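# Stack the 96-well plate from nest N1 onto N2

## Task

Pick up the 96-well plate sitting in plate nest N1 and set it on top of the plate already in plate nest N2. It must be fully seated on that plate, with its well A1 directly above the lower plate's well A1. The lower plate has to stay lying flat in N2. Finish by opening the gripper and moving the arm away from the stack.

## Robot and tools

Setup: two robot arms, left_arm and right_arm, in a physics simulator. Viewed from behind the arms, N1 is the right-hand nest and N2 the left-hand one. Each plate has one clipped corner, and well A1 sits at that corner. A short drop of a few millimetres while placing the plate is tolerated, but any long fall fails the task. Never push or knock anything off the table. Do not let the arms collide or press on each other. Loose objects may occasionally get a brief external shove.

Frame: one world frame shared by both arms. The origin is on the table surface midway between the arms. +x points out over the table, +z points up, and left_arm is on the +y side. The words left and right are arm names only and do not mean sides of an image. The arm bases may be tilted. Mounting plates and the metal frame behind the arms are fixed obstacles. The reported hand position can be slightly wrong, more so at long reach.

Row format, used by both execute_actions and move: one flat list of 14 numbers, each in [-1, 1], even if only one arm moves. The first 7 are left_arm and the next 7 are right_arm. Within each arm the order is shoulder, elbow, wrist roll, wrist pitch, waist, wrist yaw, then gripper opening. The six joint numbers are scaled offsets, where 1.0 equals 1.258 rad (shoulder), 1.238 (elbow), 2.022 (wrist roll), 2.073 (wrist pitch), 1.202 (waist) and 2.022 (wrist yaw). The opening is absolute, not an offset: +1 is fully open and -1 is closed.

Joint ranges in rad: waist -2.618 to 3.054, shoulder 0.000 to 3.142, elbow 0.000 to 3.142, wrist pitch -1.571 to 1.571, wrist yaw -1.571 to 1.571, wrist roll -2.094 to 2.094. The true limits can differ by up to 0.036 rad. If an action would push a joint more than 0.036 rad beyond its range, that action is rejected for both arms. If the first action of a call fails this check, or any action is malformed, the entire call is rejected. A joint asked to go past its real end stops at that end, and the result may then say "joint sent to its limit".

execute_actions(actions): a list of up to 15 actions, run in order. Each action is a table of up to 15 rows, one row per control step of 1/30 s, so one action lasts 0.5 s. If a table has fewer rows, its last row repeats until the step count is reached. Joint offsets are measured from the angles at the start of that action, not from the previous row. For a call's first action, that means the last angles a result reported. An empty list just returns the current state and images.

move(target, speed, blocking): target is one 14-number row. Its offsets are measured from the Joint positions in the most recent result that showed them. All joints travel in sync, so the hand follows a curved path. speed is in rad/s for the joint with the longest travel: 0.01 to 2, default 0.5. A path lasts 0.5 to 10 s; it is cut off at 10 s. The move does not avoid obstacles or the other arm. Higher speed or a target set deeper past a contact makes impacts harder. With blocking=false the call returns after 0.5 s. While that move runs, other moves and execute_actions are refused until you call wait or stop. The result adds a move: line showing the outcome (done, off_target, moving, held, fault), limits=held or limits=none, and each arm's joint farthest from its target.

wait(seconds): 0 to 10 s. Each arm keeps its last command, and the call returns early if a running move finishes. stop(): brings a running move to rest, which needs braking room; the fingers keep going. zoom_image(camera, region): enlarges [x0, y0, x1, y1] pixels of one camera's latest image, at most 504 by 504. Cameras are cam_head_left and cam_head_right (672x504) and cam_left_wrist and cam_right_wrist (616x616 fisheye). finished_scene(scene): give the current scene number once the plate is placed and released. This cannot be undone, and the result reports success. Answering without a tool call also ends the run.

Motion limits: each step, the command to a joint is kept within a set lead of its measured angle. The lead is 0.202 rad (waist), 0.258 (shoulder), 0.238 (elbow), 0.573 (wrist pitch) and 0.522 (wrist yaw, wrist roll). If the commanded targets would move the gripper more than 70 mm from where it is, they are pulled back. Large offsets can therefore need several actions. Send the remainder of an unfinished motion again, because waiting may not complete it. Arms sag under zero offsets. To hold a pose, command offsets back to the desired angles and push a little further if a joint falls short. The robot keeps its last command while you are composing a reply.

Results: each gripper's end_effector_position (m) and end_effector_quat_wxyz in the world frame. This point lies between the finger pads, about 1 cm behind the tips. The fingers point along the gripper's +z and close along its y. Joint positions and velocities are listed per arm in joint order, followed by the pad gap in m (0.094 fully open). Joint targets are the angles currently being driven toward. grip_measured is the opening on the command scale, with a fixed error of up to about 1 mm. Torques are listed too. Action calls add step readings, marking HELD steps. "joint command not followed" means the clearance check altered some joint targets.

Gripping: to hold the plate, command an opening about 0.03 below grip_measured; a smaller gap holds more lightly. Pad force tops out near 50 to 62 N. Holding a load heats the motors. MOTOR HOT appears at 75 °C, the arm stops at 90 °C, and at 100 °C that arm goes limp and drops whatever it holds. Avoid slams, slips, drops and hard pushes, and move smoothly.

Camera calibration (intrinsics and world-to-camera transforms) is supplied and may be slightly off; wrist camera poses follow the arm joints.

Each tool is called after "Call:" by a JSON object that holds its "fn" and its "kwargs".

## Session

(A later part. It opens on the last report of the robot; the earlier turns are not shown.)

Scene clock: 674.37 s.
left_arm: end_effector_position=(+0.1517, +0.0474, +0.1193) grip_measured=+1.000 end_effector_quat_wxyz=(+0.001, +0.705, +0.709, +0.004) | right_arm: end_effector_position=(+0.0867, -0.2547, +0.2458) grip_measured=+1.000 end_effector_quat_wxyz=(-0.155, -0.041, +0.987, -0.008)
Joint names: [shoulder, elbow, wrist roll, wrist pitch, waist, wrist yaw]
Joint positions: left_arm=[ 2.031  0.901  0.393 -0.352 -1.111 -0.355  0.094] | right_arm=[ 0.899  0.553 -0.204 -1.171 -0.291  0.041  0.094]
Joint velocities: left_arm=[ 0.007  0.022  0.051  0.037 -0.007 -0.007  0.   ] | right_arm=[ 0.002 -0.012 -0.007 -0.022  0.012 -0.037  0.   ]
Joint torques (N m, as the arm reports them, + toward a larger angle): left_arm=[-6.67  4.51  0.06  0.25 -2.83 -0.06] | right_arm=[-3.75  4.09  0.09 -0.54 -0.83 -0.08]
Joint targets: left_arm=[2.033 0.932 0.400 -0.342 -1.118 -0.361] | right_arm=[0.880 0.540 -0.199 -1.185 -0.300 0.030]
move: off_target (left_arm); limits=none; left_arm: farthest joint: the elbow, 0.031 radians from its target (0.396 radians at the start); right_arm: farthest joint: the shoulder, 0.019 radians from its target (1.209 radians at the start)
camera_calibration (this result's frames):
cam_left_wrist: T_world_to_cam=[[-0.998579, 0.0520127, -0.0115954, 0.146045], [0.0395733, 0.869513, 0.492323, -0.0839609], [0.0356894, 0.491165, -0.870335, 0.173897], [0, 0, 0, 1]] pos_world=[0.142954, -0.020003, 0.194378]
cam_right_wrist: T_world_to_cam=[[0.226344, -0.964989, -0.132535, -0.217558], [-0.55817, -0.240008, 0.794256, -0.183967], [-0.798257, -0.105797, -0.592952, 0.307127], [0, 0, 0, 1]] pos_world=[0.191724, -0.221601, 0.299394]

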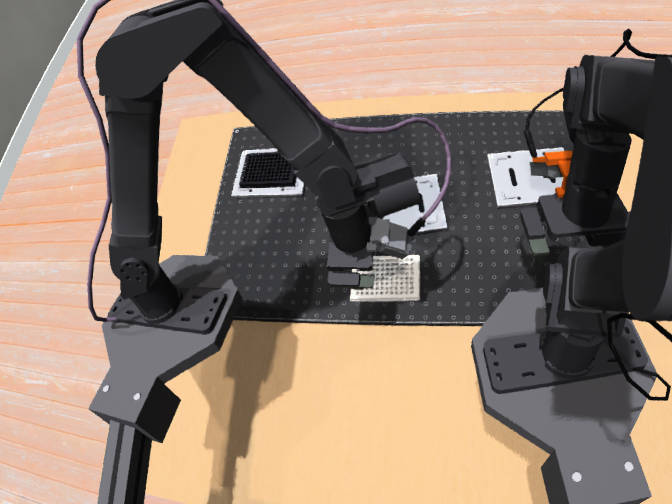

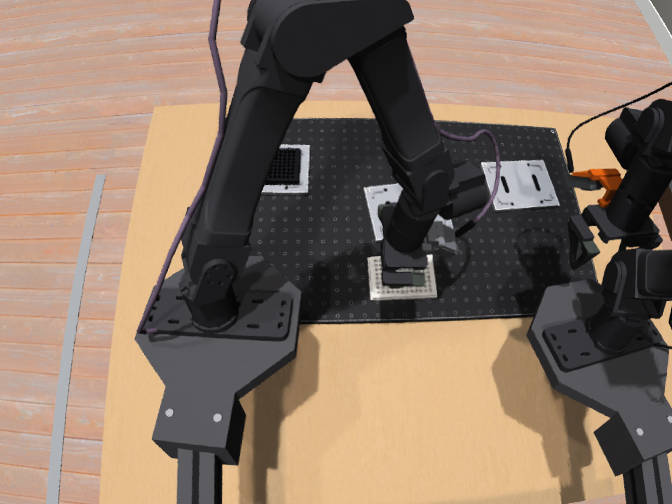

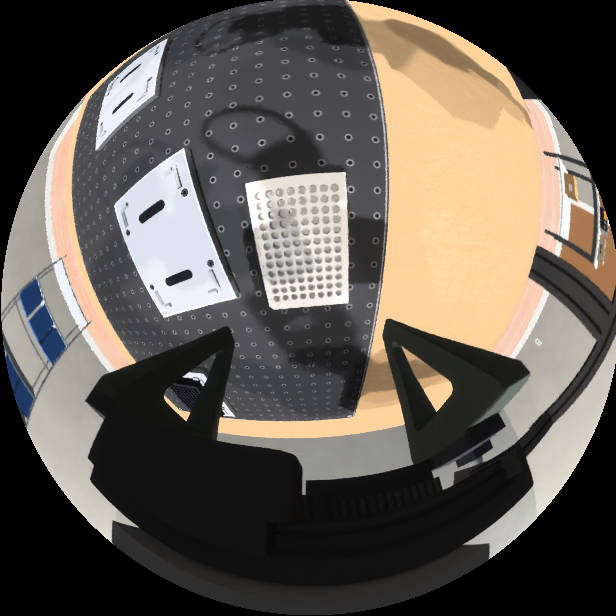

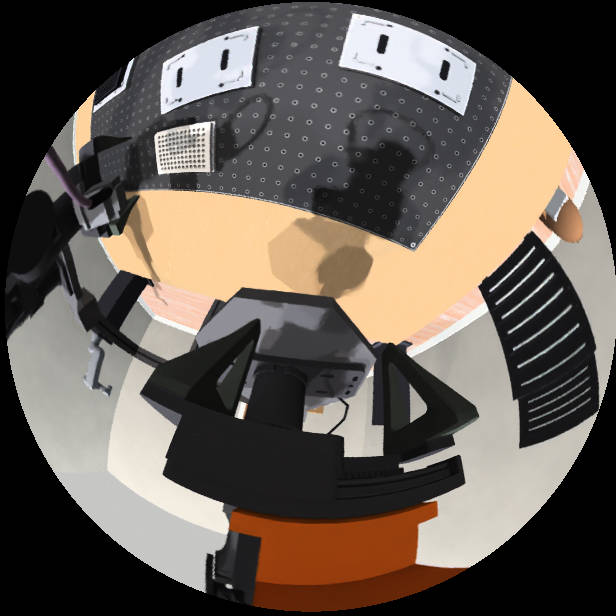

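Call:
{"fn": "move", "kwargs": {"target": [0.1882,0.1674,-0.0140,0.0360,0.0140,0.010,1, -0.015,-0.0105,0.002,-0.0068,-0.0075,-0.005,1], "speed": 0.3}}

Scene clock: 729.43 s.
left_arm: end_effector_position=(+0.1559, +0.0082, +0.0750) grip_measured=+1.000 end_effector_quat_wxyz=(+0.001, +0.691, +0.723, -0.000) | right_arm: end_effector_position=(+0.0866, -0.2546, +0.2459) grip_measured=+1.000 end_effector_quat_wxyz=(-0.155, -0.041, +0.987, -0.008)
Joint names: [shoulder, elbow, wrist roll, wrist pitch, waist, wrist yaw]
Joint positions: left_arm=[ 2.263  1.079  0.372 -0.288 -1.095 -0.346  0.094] | right_arm=[ 0.899  0.553 -0.204 -1.172 -0.291  0.04   0.094]
Joint velocities: left_arm=[ 0.007  0.002 -0.066 -0.051  0.012  0.051  0.   ] | right_arm=[ 0.002 -0.002 -0.037  0.022 -0.022 -0.051  0.   ]
Joint torques (N m, as the arm reports them, + toward a larger angle): left_arm=[-7.56  4.16 -0.04  0.22 -2.78  0.1 ] | right_arm=[-3.79  4.04  0.04 -0.55 -0.8  -0.11]
Joint targets: left_arm=[2.268 1.108 0.365 -0.278 -1.094 -0.335] | right_arm=[0.880 0.540 -0.200 -1.185 -0.300 0.031]
move: off_target (left_arm); limits=none; left_arm: farthest joint: the elbow, 0.030 radians from its target (0.207 radians at the start); right_arm: farthest joint: the shoulder, 0.019 radians from its target (0.019 radians at the start)
camera_calibration (this result's frames):
cam_left_wrist: T_world_to_cam=[[-0.999904, 0.0122671, -0.00636636, 0.151937], [0.00762128, 0.873675, 0.486451, -0.0228293], [0.0115295, 0.486356, -0.873685, 0.158499], [0, 0, 0, 1]] pos_world=[0.150269, -0.0590051, 0.15055]
cam_right_wrist: T_world_to_cam=[[0.22577, -0.965056, -0.133019, -0.217272], [-0.557735, -0.239999, 0.794564, -0.184193], [-0.798724, -0.1052, -0.59243, 0.307094], [0, 0, 0, 1]] pos_world=[0.191606, -0.22158, 0.299384]

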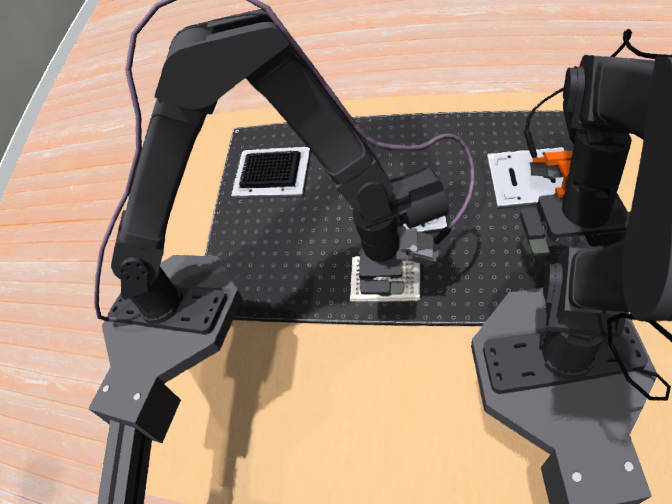

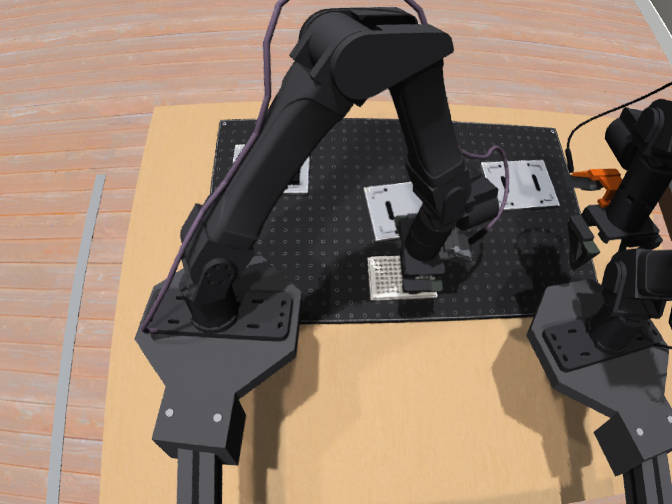

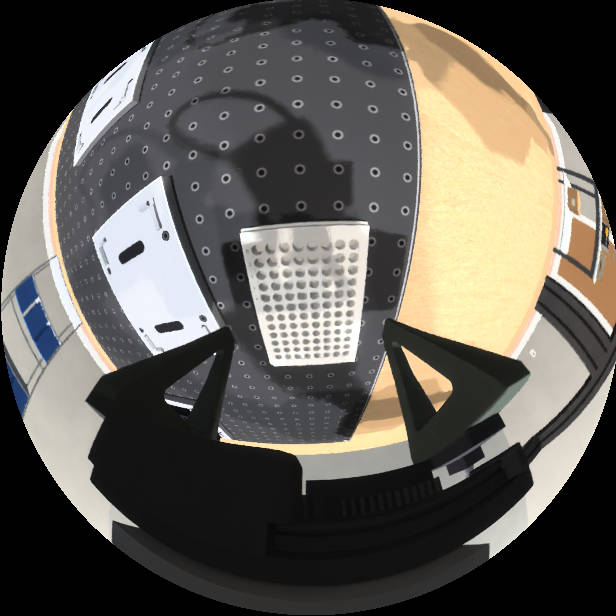

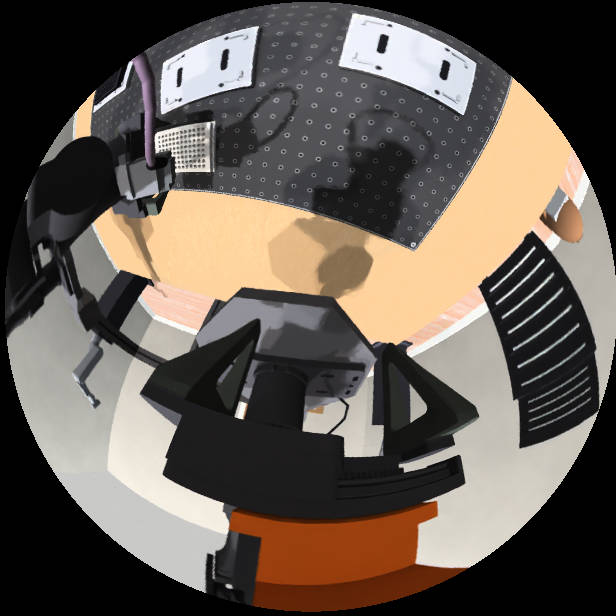

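Call:
{"fn": "zoom_image", "kwargs": {"camera": "cam_left_wrist", "region": [210, 200, 410, 380]}}

Region (210, 200, 410, 380) of cam_left_wrist's 616x616 image, scaled by 2.520, with more detail than that image has; it fills the top 454 rows of this view, and the rest is white.

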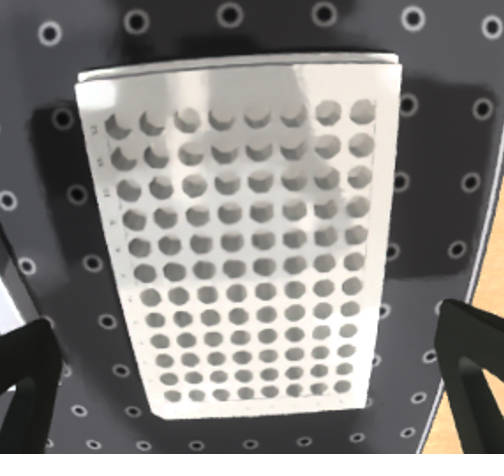

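Call:
{"fn": "move", "kwargs": {"target": [0.1010,0.0412,0.0232,0.0596,0.0282,0.0084,1, -0.015,-0.0105,0.002,-0.0068,-0.0075,-0.005,1], "speed": 0.12}}

Scene clock: 768.00 s.
left_arm: end_effector_position=(+0.1551, +0.0071, +0.0380) grip_measured=+1.000 end_effector_quat_wxyz=(+0.002, +0.691, +0.722, -0.002) | right_arm: end_effector_position=(+0.0864, -0.2546, +0.2459) grip_measured=+1.000 end_effector_quat_wxyz=(-0.155, -0.041, +0.987, -0.008)
Joint names: [shoulder, elbow, wrist roll, wrist pitch, waist, wrist yaw]
Joint positions: left_arm=[ 2.383  1.102  0.412 -0.175 -1.061 -0.34   0.094] | right_arm=[ 0.899  0.553 -0.204 -1.173 -0.291  0.04   0.094]
Joint velocities: left_arm=[-0.017  0.012 -0.051  0.037 -0.017 -0.037  0.   ] | right_arm=[-0.017 -0.002 -0.007 -0.022 -0.007  0.007  0.   ]
Joint torques (N m, as the arm reports them, + toward a larger angle): left_arm=[-7.62  3.64  0.09  0.25 -2.88  0.11] | right_arm=[-3.77  4.01  0.05 -0.55 -0.83 -0.1 ]
Joint targets: left_arm=[2.390 1.130 0.419 -0.165 -1.061 -0.329] | right_arm=[0.880 0.540 -0.200 -1.186 -0.300 0.030]
move: off_target (left_arm); limits=none; left_arm: farthest joint: the elbow, 0.028 radians from its target (0.051 radians at the start); right_arm: farthest joint: the shoulder, 0.019 radians from its target (0.019 radians at the start)
camera_calibration (this result's frames):
cam_left_wrist: T_world_to_cam=[[-0.999877, 0.0144861, -0.00592937, 0.150879], [0.00982091, 0.875569, 0.482994, -0.00406119], [0.0121883, 0.482876, -0.875604, 0.126688], [0, 0, 0, 1]] pos_world=[0.149357, -0.0598045, 0.113785]
cam_right_wrist: T_world_to_cam=[[0.22565, -0.965049, -0.13328, -0.217125], [-0.557138, -0.240061, 0.794964, -0.184499], [-0.799174, -0.105128, -0.591835, 0.306898], [0, 0, 0, 1]] pos_world=[0.191468, -0.221564, 0.299365]

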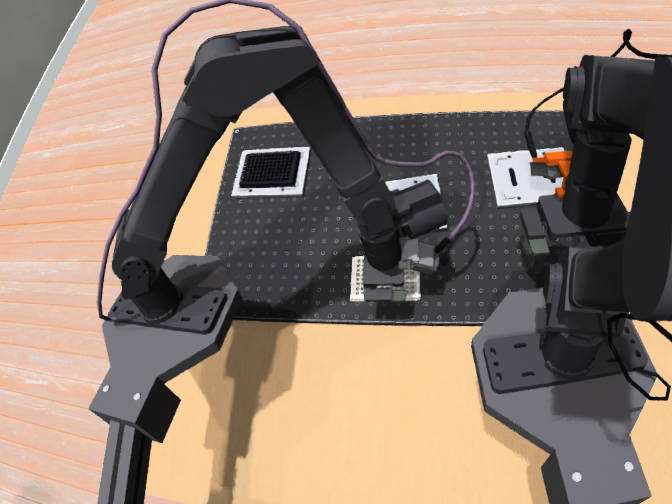

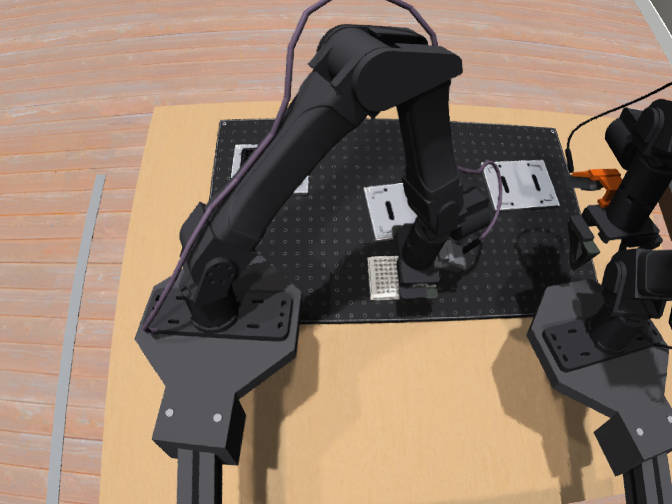

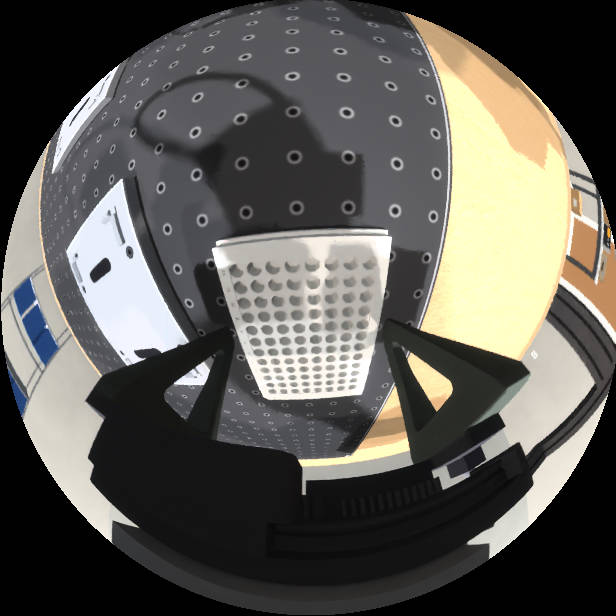

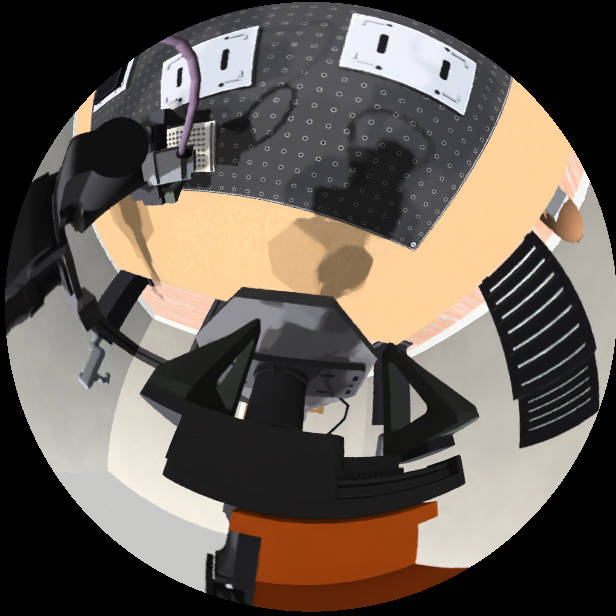

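Call:
{"fn": "zoom_image", "kwargs": {"camera": "cam_left_wrist", "region": [200, 210, 420, 410]}}

Region (200, 210, 420, 410) of cam_left_wrist's 616x616 image, scaled by 2.291, with more detail than that image has; it fills the top 458 rows of this view, and the rest is white.

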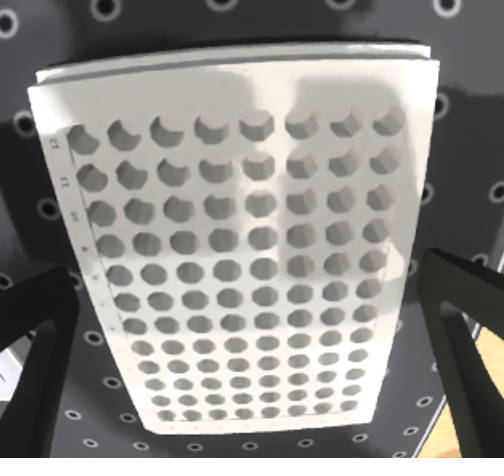

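Call:
{"fn": "execute_actions", "kwargs": {"actions": [[[0.009,0.0226,0.0035,0.007,0,0.0054,1, -0.015,-0.0105,0.002,-0.0063,-0.0075,-0.005,1],[0.0135,0.0226,0.0035,0.0096,0,0.0054,1, -0.015,-0.0105,0.002,-0.0063,-0.0075,-0.005,1]]]}}

Scene clock: 779.43 s.
left_arm: end_effector_position=(+0.1538, +0.0074, +0.0350) grip_measured=+1.000 end_effector_quat_wxyz=(+0.002, +0.692, +0.722, -0.002) | right_arm: end_effector_position=(+0.0864, -0.2546, +0.2459) grip_measured=+1.000 end_effector_quat_wxyz=(-0.155, -0.041, +0.987, -0.008)
Joint names: [shoulder, elbow, wrist roll, wrist pitch, waist, wrist yaw]
Joint positions: left_arm=[ 2.393  1.102  0.412 -0.166 -1.061 -0.34   0.094] | right_arm=[ 0.899  0.553 -0.204 -1.173 -0.291  0.04   0.094]
Joint velocities: left_arm=[-0.002 -0.002 -0.051 -0.037 -0.002 -0.051  0.   ] | right_arm=[-0.007  0.007  0.022  0.051  0.017  0.037  0.   ]
Joint torques (N m, as the arm reports them, + toward a larger angle): left_arm=[-7.66  3.59  0.06  0.23 -2.88  0.1 ] | right_arm=[-3.78  4.04  0.05 -0.55 -0.81 -0.11]
Joint targets: left_arm=[2.400 1.130 0.419 -0.155 -1.061 -0.329] | right_arm=[0.880 0.540 -0.200 -1.186 -0.300 0.030]
Step readings (joint positions):
0: left_arm=[2.383 1.102 0.412 -0.175 -1.061 -0.340] | right_arm=[0.899 0.553 -0.204 -1.173 -0.291 0.040]
1: left_arm=[2.383 1.102 0.412 -0.175 -1.061 -0.340] | right_arm=[0.899 0.553 -0.204 -1.173 -0.291 0.040]
2: left_arm=[2.383 1.102 0.412 -0.173 -1.061 -0.340] | right_arm=[0.899 0.553 -0.204 -1.173 -0.291 0.040]
4: left_arm=[2.387 1.102 0.412 -0.169 -1.061 -0.340] | right_arm=[0.899 0.553 -0.204 -1.173 -0.291 0.040]
8: left_arm=[2.393 1.102 0.412 -0.168 -1.061 -0.340] | right_arm=[0.899 0.553 -0.204 -1.173 -0.291 0.040]
15: Joint positions above
camera_calibration (this result's frames):
cam_left_wrist: T_world_to_cam=[[-0.99987, 0.015127, -0.00560669, 0.149511], [0.0105301, 0.87525, 0.483556, -0.00306827], [0.012222, 0.483434, -0.875295, 0.123955], [0, 0, 0, 1]] pos_world=[0.148009, -0.0595002, 0.110819]
cam_right_wrist: T_world_to_cam=[[0.22565, -0.965049, -0.13328, -0.217125], [-0.557138, -0.240061, 0.794964, -0.184499], [-0.799174, -0.105128, -0.591835, 0.306898], [0, 0, 0, 1]] pos_world=[0.191468, -0.221564, 0.299365]

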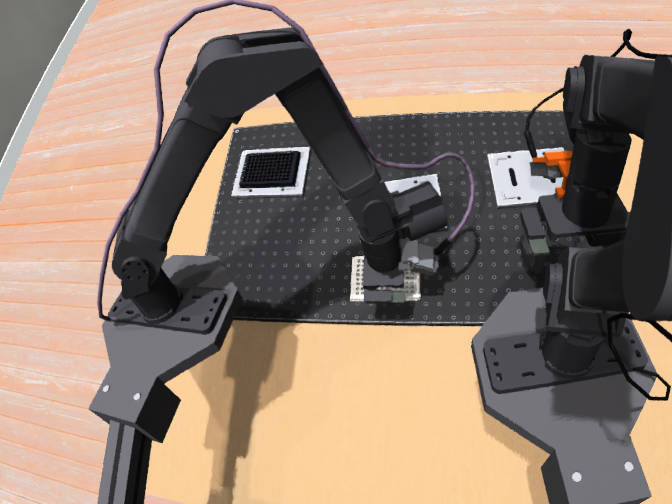

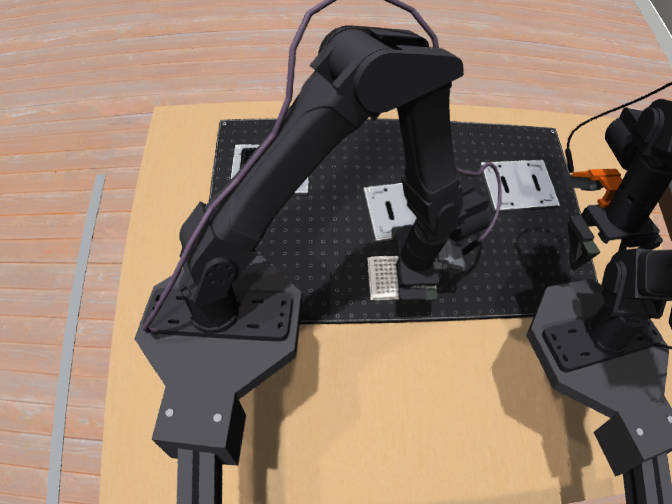

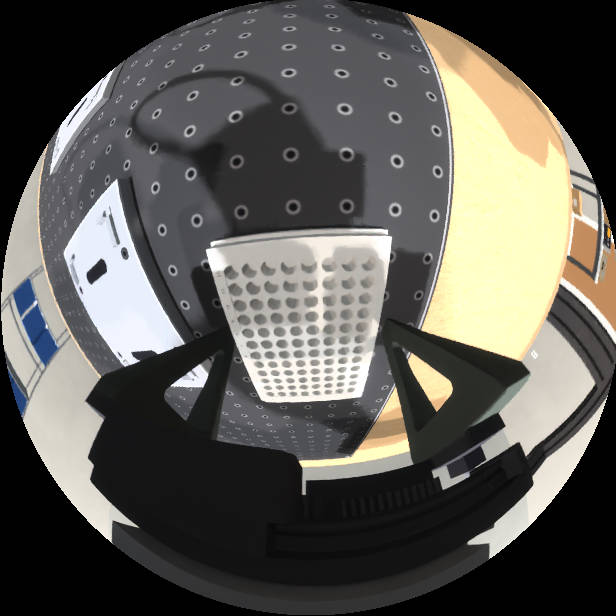

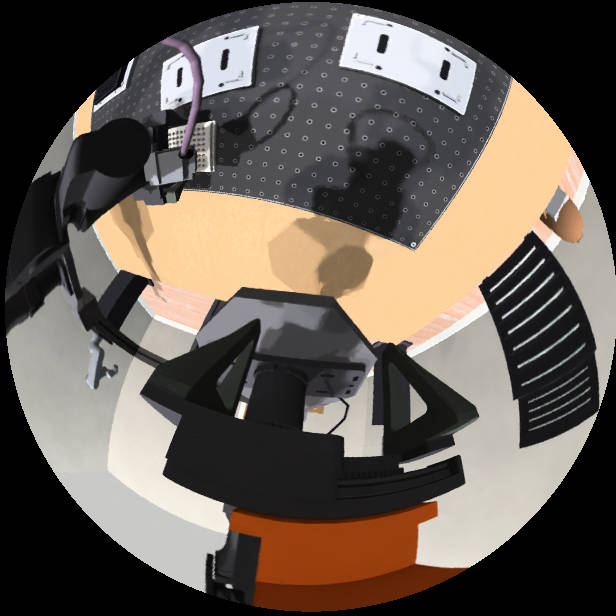

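Call:
{"fn": "execute_actions", "kwargs": {"actions": [[[0.0056,0.0226,0.0035,0.0053,0,0.0054,0.9, -0.015,-0.0105,0.002,-0.0063,-0.0075,-0.005,1],[0.0056,0.0226,0.0035,0.0053,0,0.0054,0.85, -0.015,-0.0105,0.002,-0.0063,-0.0075,-0.005,1],[0.0056,0.0226,0.0035,0.0053,0,0.0054,0.80, -0.015,-0.0105,0.002,-0.0063,-0.0075,-0.005,1],[0.0056,0.0226,0.0035,0.0053,0,0.0054,0.76, -0.015,-0.0105,0.002,-0.0063,-0.0075,-0.005,1],[0.0056,0.0226,0.0035,0.0053,0,0.0054,0.73, -0.015,-0.0105,0.002,-0.0063,-0.0075,-0.005,1]],[[0,0,0,0,0,0,0.71, 0,0,0,0,0,0,1],[0,0,0,0,0,0,0.70, 0,0,0,0,0,0,1],[0,0,0,0,0,0,0.69, 0,0,0,0,0,0,1],[0,0,0,0,0,0,0.68, 0,0,0,0,0,0,1],[0,0,0,0,0,0,0.67, 0,0,0,0,0,0,1],[0,0,0,0,0,0,0.66, 0,0,0,0,0,0,1]]]}}

Scene clock: 785.07 s.
left_arm: end_effector_position=(+0.1539, +0.0072, +0.0350) grip_measured=+0.720 end_effector_quat_wxyz=(+0.002, +0.692, +0.722, -0.002) | right_arm: end_effector_position=(+0.0864, -0.2546, +0.2459) grip_measured=+1.000 end_effector_quat_wxyz=(-0.155, -0.041, +0.987, -0.008)
Joint names: [shoulder, elbow, wrist roll, wrist pitch, waist, wrist yaw]
Joint positions: left_arm=[ 2.393  1.102  0.412 -0.165 -1.061 -0.34   0.081] | right_arm=[ 0.899  0.553 -0.204 -1.173 -0.291  0.04   0.094]
Joint velocities: left_arm=[-0.002 -0.007 -0.051  0.022 -0.002 -0.037 -0.001] | right_arm=[ 0.012 -0.002  0.007 -0.037  0.002 -0.007  0.   ]
Joint torques (N m, as the arm reports them, + toward a larger angle): left_arm=[-8.11  1.78  0.    0.14 -2.89  0.01] | right_arm=[-1.99  5.04  0.02 -0.44 -0.05  0.02]
Joint targets: left_arm=[2.393 1.102 0.412 -0.165 -1.061 -0.340] | right_arm=[0.899 0.553 -0.204 -1.173 -0.291 0.040]
Step readings (joint positions; steps 1 to 15: 1st action; 16 to 30: 2nd action):
0: left_arm=[2.393 1.102 0.412 -0.166 -1.061 -0.340] | right_arm=[0.899 0.553 -0.204 -1.173 -0.291 0.040]
1: left_arm=[2.393 1.102 0.412 -0.166 -1.061 -0.340] | right_arm=[0.899 0.553 -0.204 -1.173 -0.291 0.040]
2: left_arm=[2.393 1.102 0.412 -0.166 -1.061 -0.340] | right_arm=[0.899 0.553 -0.204 -1.173 -0.291 0.040]
4: left_arm=[2.393 1.102 0.412 -0.165 -1.061 -0.340] | right_arm=[0.899 0.553 -0.204 -1.173 -0.291 0.040]
8: left_arm=[2.393 1.102 0.412 -0.165 -1.061 -0.340] | right_arm=[0.899 0.553 -0.204 -1.173 -0.291 0.040]
15: left_arm=[2.393 1.102 0.412 -0.165 -1.061 -0.340] | right_arm=[0.899 0.553 -0.204 -1.173 -0.291 0.040]
16: left_arm=[2.393 1.102 0.412 -0.165 -1.061 -0.340] | right_arm=[0.899 0.553 -0.204 -1.173 -0.291 0.040]
17: left_arm=[2.393 1.102 0.412 -0.165 -1.061 -0.340] | right_arm=[0.899 0.553 -0.204 -1.173 -0.291 0.040]
19: left_arm=[2.393 1.102 0.412 -0.165 -1.061 -0.340] | right_arm=[0.899 0.553 -0.204 -1.173 -0.291 0.040]
23: left_arm=[2.393 1.102 0.412 -0.165 -1.061 -0.340] | right_arm=[0.899 0.553 -0.204 -1.173 -0.291 0.040]
30: Joint positions above
camera_calibration (this result's frames):
cam_left_wrist: T_world_to_cam=[[-0.999873, 0.0147377, -0.00609363, 0.149655], [0.00996588, 0.875722, 0.482713, -0.00274256], [0.0124504, 0.482591, -0.875758, 0.12406], [0, 0, 0, 1]] pos_world=[0.148119, -0.059674, 0.110882]
cam_right_wrist: T_world_to_cam=[[0.22565, -0.965049, -0.13328, -0.217125], [-0.557138, -0.240061, 0.794964, -0.184499], [-0.799174, -0.105128, -0.591835, 0.306898], [0, 0, 0, 1]] pos_world=[0.191468, -0.221564, 0.299365]

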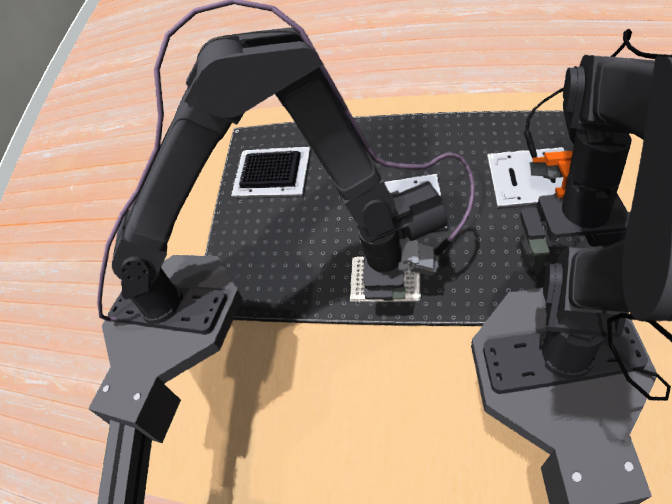

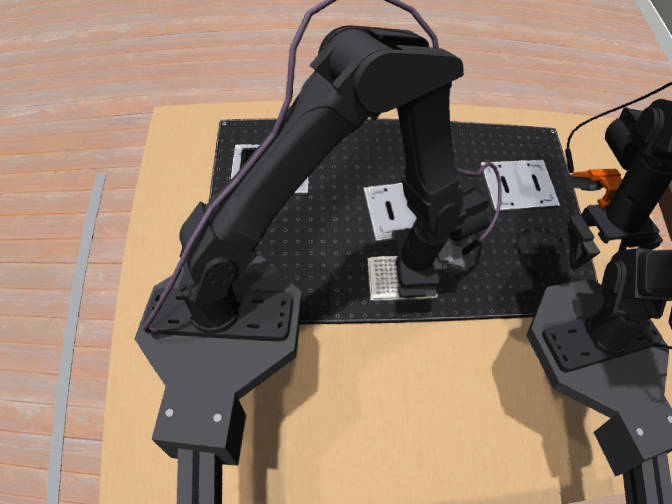

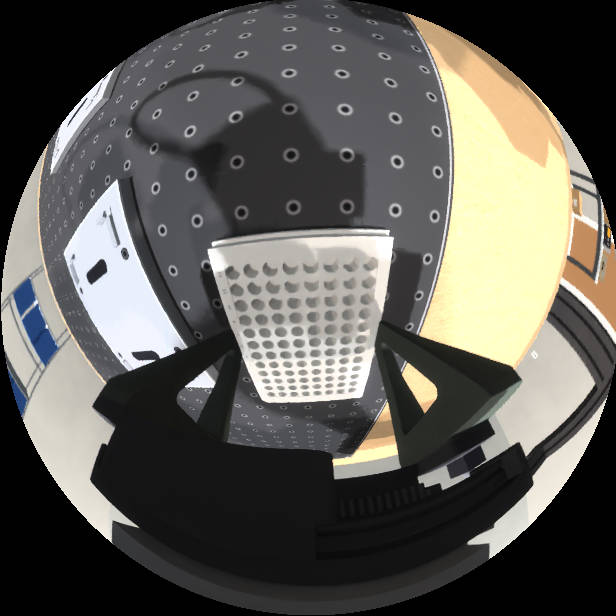

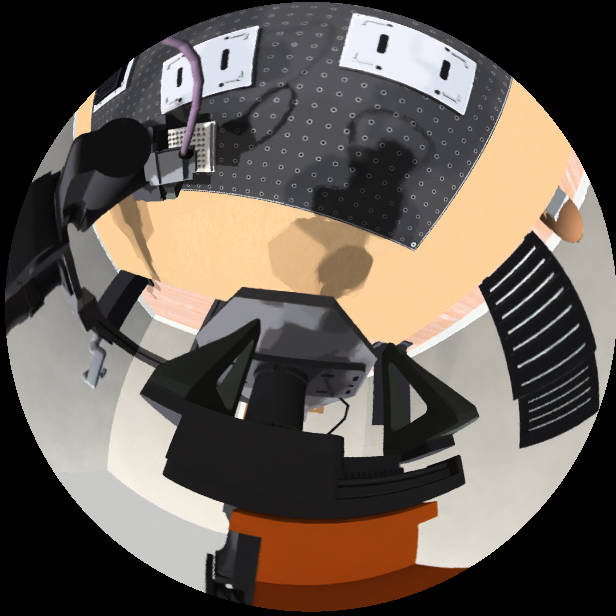

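Call:
{"fn": "move", "kwargs": {"target": [-0.137,0.0226,0,-0.082,0,0,0.68, -0.015,-0.0105,0.002,-0.0063,-0.0075,-0.005,1], "speed": 0.2}}

Scene clock: 805.90 s.
left_arm: end_effector_position=(+0.1700, +0.0102, +0.0793) grip_measured=+0.720 end_effector_quat_wxyz=(-0.004, +0.693, +0.721, +0.000) | right_arm: end_effector_position=(+0.0864, -0.2545, +0.2459) grip_measured=+1.000 end_effector_quat_wxyz=(-0.155, -0.041, +0.987, -0.008)
Joint names: [shoulder, elbow, wrist roll, wrist pitch, waist, wrist yaw]
Joint positions: left_arm=[ 2.245  1.102  0.412 -0.326 -1.061 -0.34   0.081] | right_arm=[ 0.899  0.553 -0.204 -1.173 -0.291  0.04   0.094]
Joint velocities: left_arm=[ 0.002 -0.017 -0.051 -0.037 -0.002 -0.007 -0.   ] | right_arm=[-0.012 -0.012 -0.007 -0.051 -0.002 -0.007  0.   ]
Joint torques (N m, as the arm reports them, + toward a larger angle): left_arm=[-9.6   4.17  0.    0.02 -2.81  0.01] | right_arm=[-3.8   4.02  0.05 -0.54 -0.8  -0.1 ]
Joint targets: left_arm=[2.221 1.130 0.412 -0.335 -1.061 -0.340] | right_arm=[0.880 0.540 -0.200 -1.186 -0.300 0.030]
move: off_target (left_arm); limits=none; left_arm: farthest joint: the elbow, 0.028 radians from its target (0.028 radians at the start); right_arm: farthest joint: the shoulder, 0.019 radians from its target (0.019 radians at the start)
camera_calibration (this result's frames):
cam_left_wrist: T_world_to_cam=[[-0.999817, 0.0191227, -0.000553109, 0.165466], [0.0163734, 0.870311, 0.492231, -0.0286986], [0.00989415, 0.492132, -0.870465, 0.161126], [0, 0, 0, 1]] pos_world=[0.164311, -0.0574826, 0.154472]
cam_right_wrist: T_world_to_cam=[[0.225546, -0.965026, -0.133617, -0.216965], [-0.557204, -0.240284, 0.794851, -0.184498], [-0.799158, -0.104823, -0.591911, 0.307004], [0, 0, 0, 1]] pos_world=[0.191477, -0.221528, 0.299377]

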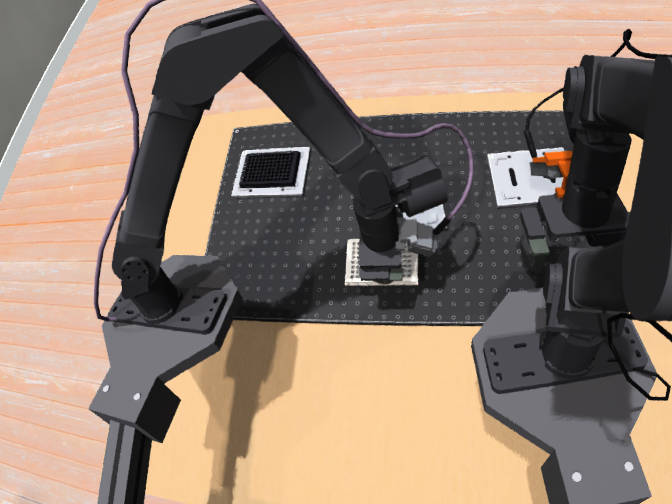

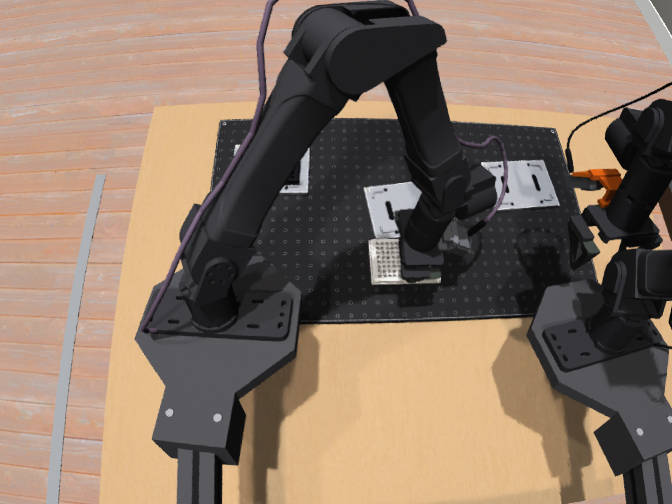

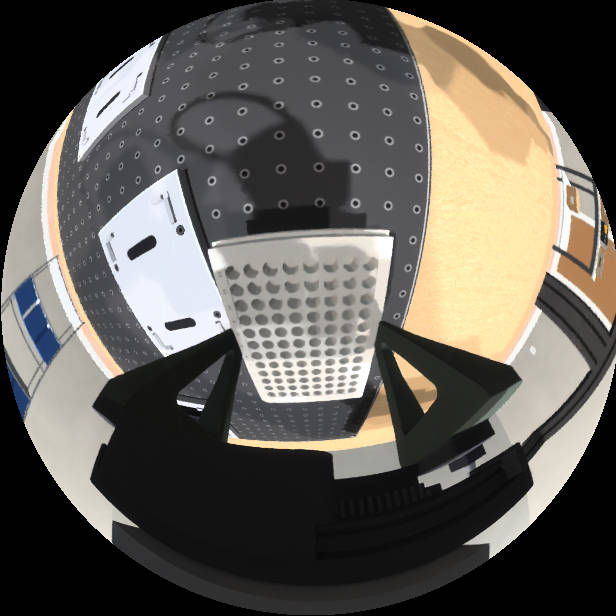

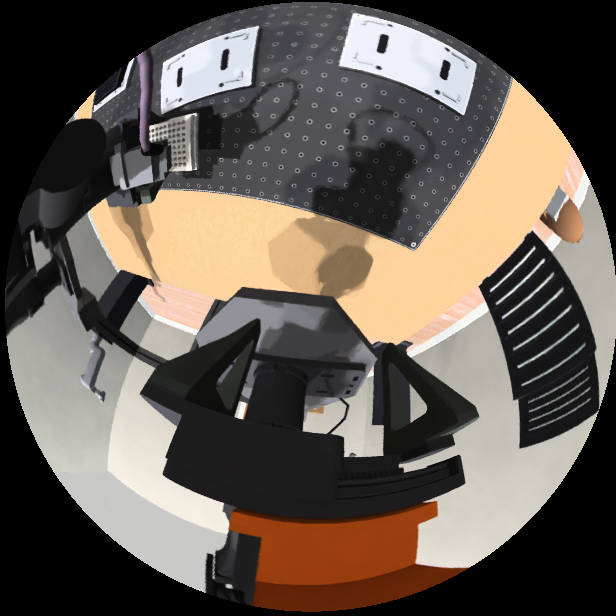

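Call:
{"fn": "move", "kwargs": {"target": [-0.3307,0.1345,0.63,-0.139,1.0,0.18,0.68, -0.015,-0.0105,0.002,-0.0063,-0.0075,-0.005,1], "speed": 0.6}}

Call:
{"fn": "move", "kwargs": {"target": [-0.018,0.024,0.055,-0.004,0.088,0.0,0.68, -0.015,-0.0105,0.002,-0.0063,-0.0075,-0.005,1], "speed": 0.3}}

Scene clock: 830.97 s.
left_arm: end_effector_position=(+0.4149, +0.3504, +0.1394) grip_measured=+0.720 end_effector_quat_wxyz=(+0.012, +0.718, +0.696, -0.010) | right_arm: end_effector_position=(+0.0864, -0.2545, +0.2459) grip_measured=+1.000 end_effector_quat_wxyz=(-0.155, -0.041, +0.987, -0.008)
Joint names: [shoulder, elbow, wrist roll, wrist pitch, waist, wrist yaw]
Joint positions: left_arm=[ 1.853  1.24   1.678 -0.6    0.147  0.008  0.081] | right_arm=[ 0.899  0.553 -0.204 -1.173 -0.291  0.04   0.094]
Joint velocities: left_arm=[ 0.012 -0.002  0.007 -0.007 -0.002 -0.007  0.   ] | right_arm=[ 0.017  0.007 -0.022  0.022  0.002  0.051  0.   ]
Joint torques (N m, as the arm reports them, + toward a larger angle): left_arm=[-10.31   5.36   0.07  -0.01  -0.59   0.16] | right_arm=[-3.79  4.01  0.05 -0.55 -0.8  -0.11]
Joint targets: left_arm=[1.829 1.268 1.686 -0.615 0.141 0.024] | right_arm=[0.880 0.540 -0.200 -1.186 -0.300 0.030]
move: off_target (left_arm); limits=none; left_arm: farthest joint: the elbow, 0.028 radians from its target (0.167 radians at the start); right_arm: farthest joint: the shoulder, 0.019 radians from its target (0.019 radians at the start)
camera_calibration (this result's frames):
cam_left_wrist: T_world_to_cam=[[-0.995951, 0.0891715, -0.0114184, 0.379283], [0.0739176, 0.884554, 0.460544, -0.382809], [0.0511676, 0.457835, -0.887563, 0.0407706], [0, 0, 0, 1]] pos_world=[0.403957, 0.286127, 0.216817]
cam_right_wrist: T_world_to_cam=[[0.225546, -0.965026, -0.133617, -0.216965], [-0.557204, -0.240284, 0.794851, -0.184498], [-0.799158, -0.104823, -0.591911, 0.307004], [0, 0, 0, 1]] pos_world=[0.191477, -0.221528, 0.299377]

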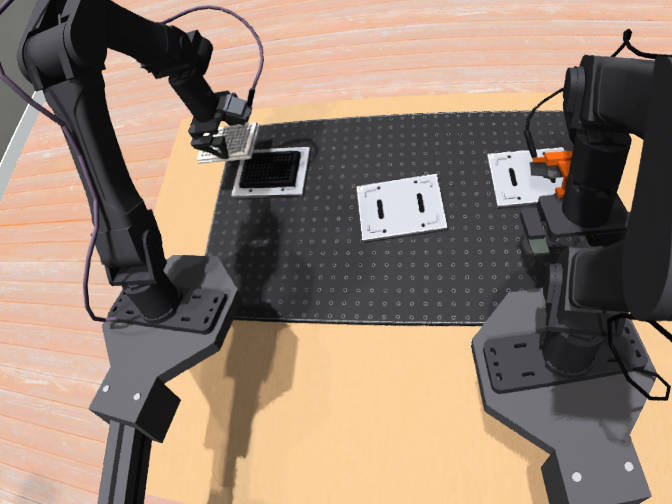

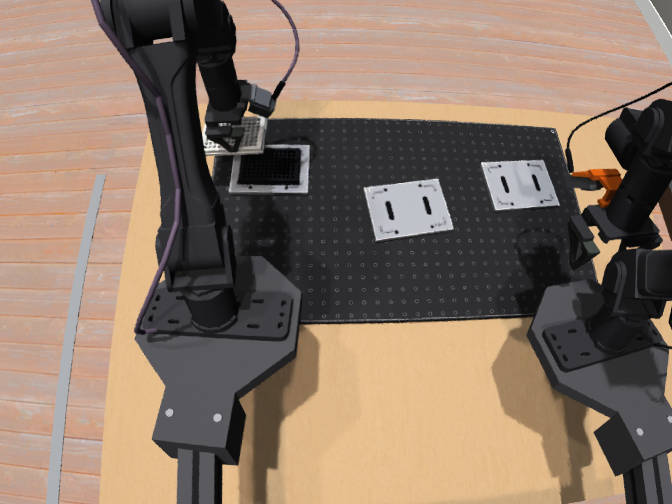

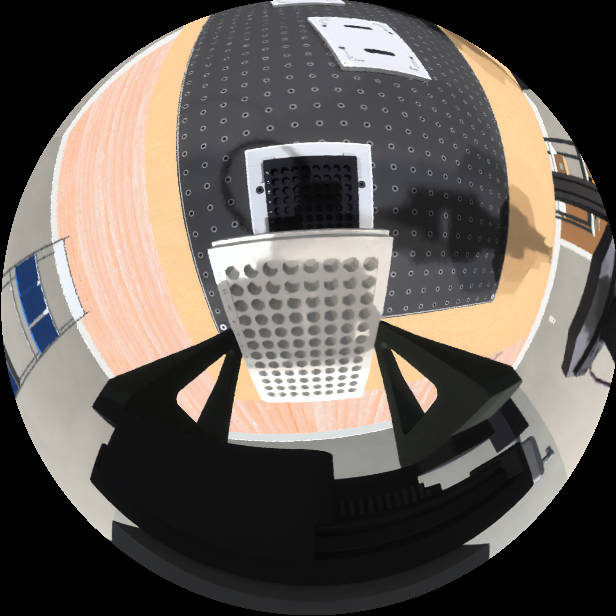

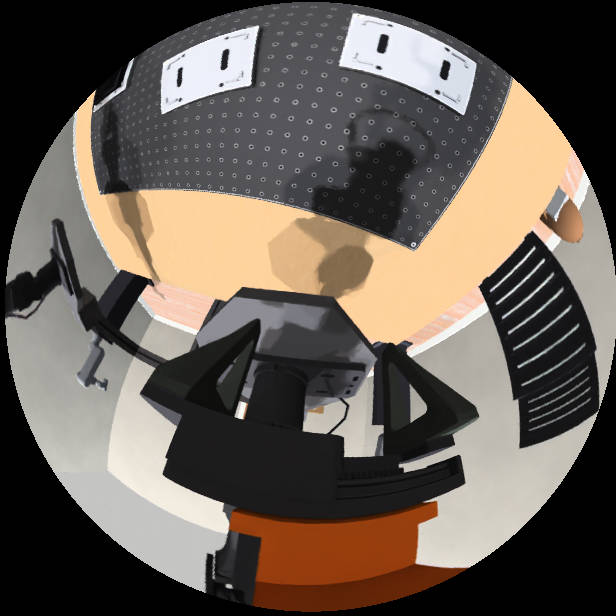

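Scene clock: 832.03 s.
left_arm: end_effector_position=(+0.4096, +0.3935, +0.1391) grip_measured=+0.720 end_effector_quat_wxyz=(-0.003, +0.720, +0.694, +0.002) | right_arm: end_effector_position=(+0.0864, -0.2545, +0.2459) grip_measured=+1.000 end_effector_quat_wxyz=(-0.155, -0.041, +0.987, -0.008)
Joint names: [shoulder, elbow, wrist roll, wrist pitch, waist, wrist yaw]
Joint positions: left_arm=[ 1.853  1.24   1.781 -0.6    0.25   0.005  0.081] | right_arm=[ 0.899  0.553 -0.204 -1.173 -0.291  0.04   0.094]
Joint velocities: left_arm=[ 0.027 -0.007  0.022 -0.037 -0.007  0.051  0.001] | right_arm=[-0.007 -0.002 -0.007 -0.037 -0.007 -0.037  0.   ]
Joint torques (N m, as the arm reports them, + toward a larger angle): left_arm=[-10.17   5.47   0.06   0.06   0.14   0.04] | right_arm=[-3.78  4.01  0.05 -0.55 -0.82 -0.1 ]
Joint targets: left_arm=[1.831 1.270 1.789 -0.608 0.252 0.008] | right_arm=[0.880 0.540 -0.200 -1.186 -0.300 0.030]
move: off_target (left_arm); limits=none; left_arm: farthest joint: the elbow, 0.029 radians from its target (0.029 radians at the start); right_arm: farthest joint: the shoulder, 0.019 radians from its target (0.019 radians at the start)
camera_calibration (this result's frames):
cam_left_wrist: T_world_to_cam=[[-0.995375, 0.0959956, -0.00371034, 0.366102], [0.0816343, 0.865561, 0.494106, -0.420763], [0.0506435, 0.491518, -0.869394, 0.00553381], [0, 0, 0, 1]] pos_world=[0.398477, 0.326332, 0.214071]
cam_right_wrist: T_world_to_cam=[[0.225546, -0.965026, -0.133617, -0.216965], [-0.557204, -0.240284, 0.794851, -0.184498], [-0.799158, -0.104823, -0.591911, 0.307004], [0, 0, 0, 1]] pos_world=[0.191477, -0.221528, 0.299377]

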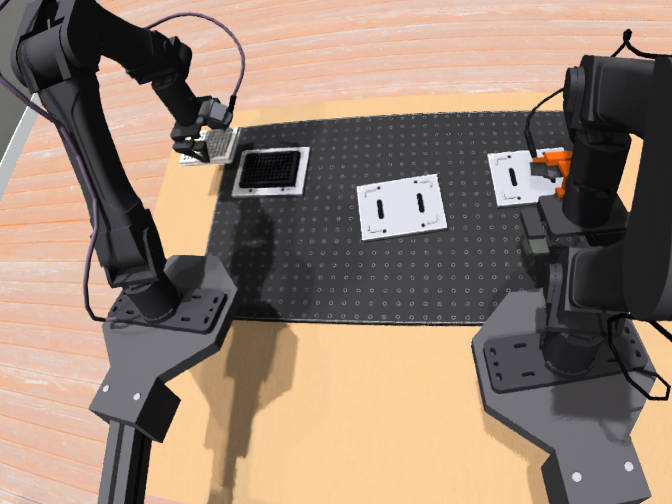

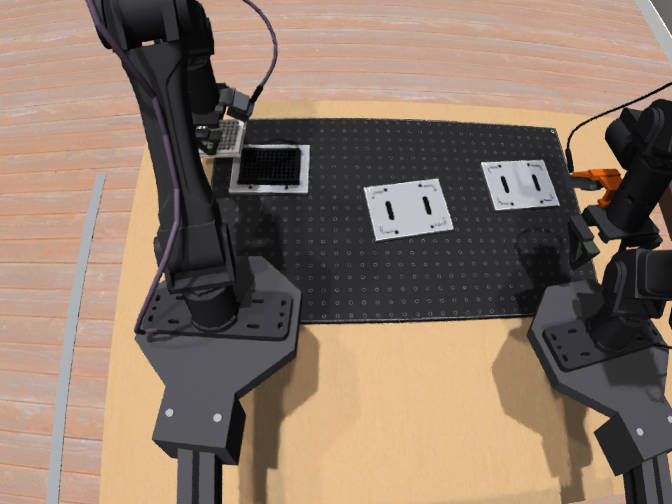

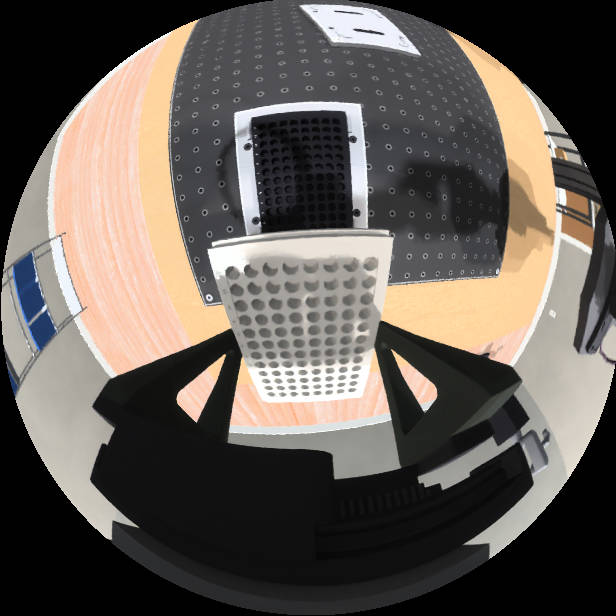

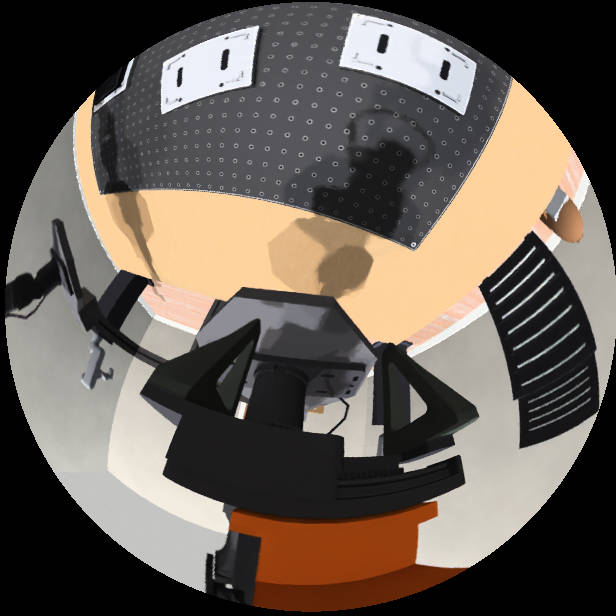

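Call:
{"fn": "zoom_image", "kwargs": {"camera": "cam_left_wrist", "region": [210, 90, 410, 270]}}

Region (210, 90, 410, 270) of cam_left_wrist's 616x616 image, scaled by 2.520, with more detail than that image has; it fills the top 454 rows of this view, and the rest is white.

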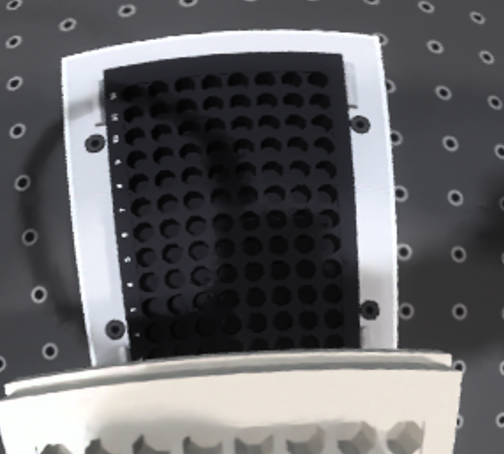

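Call:
{"fn": "zoom_image", "kwargs": {"camera": "cam_left_wrist", "region": [235, 100, 375, 240]}}

Region (235, 100, 375, 240) of cam_left_wrist's 616x616 image, scaled by 3.600, with more detail than that image has.

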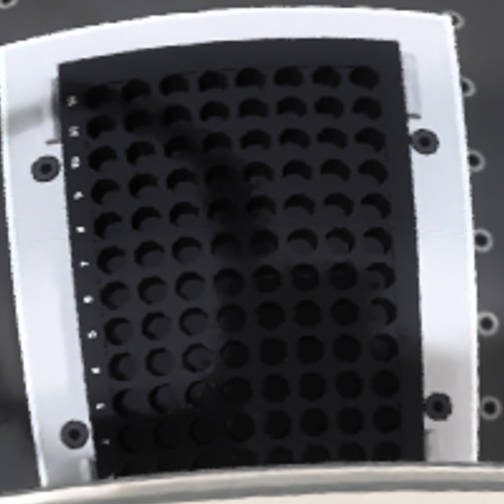

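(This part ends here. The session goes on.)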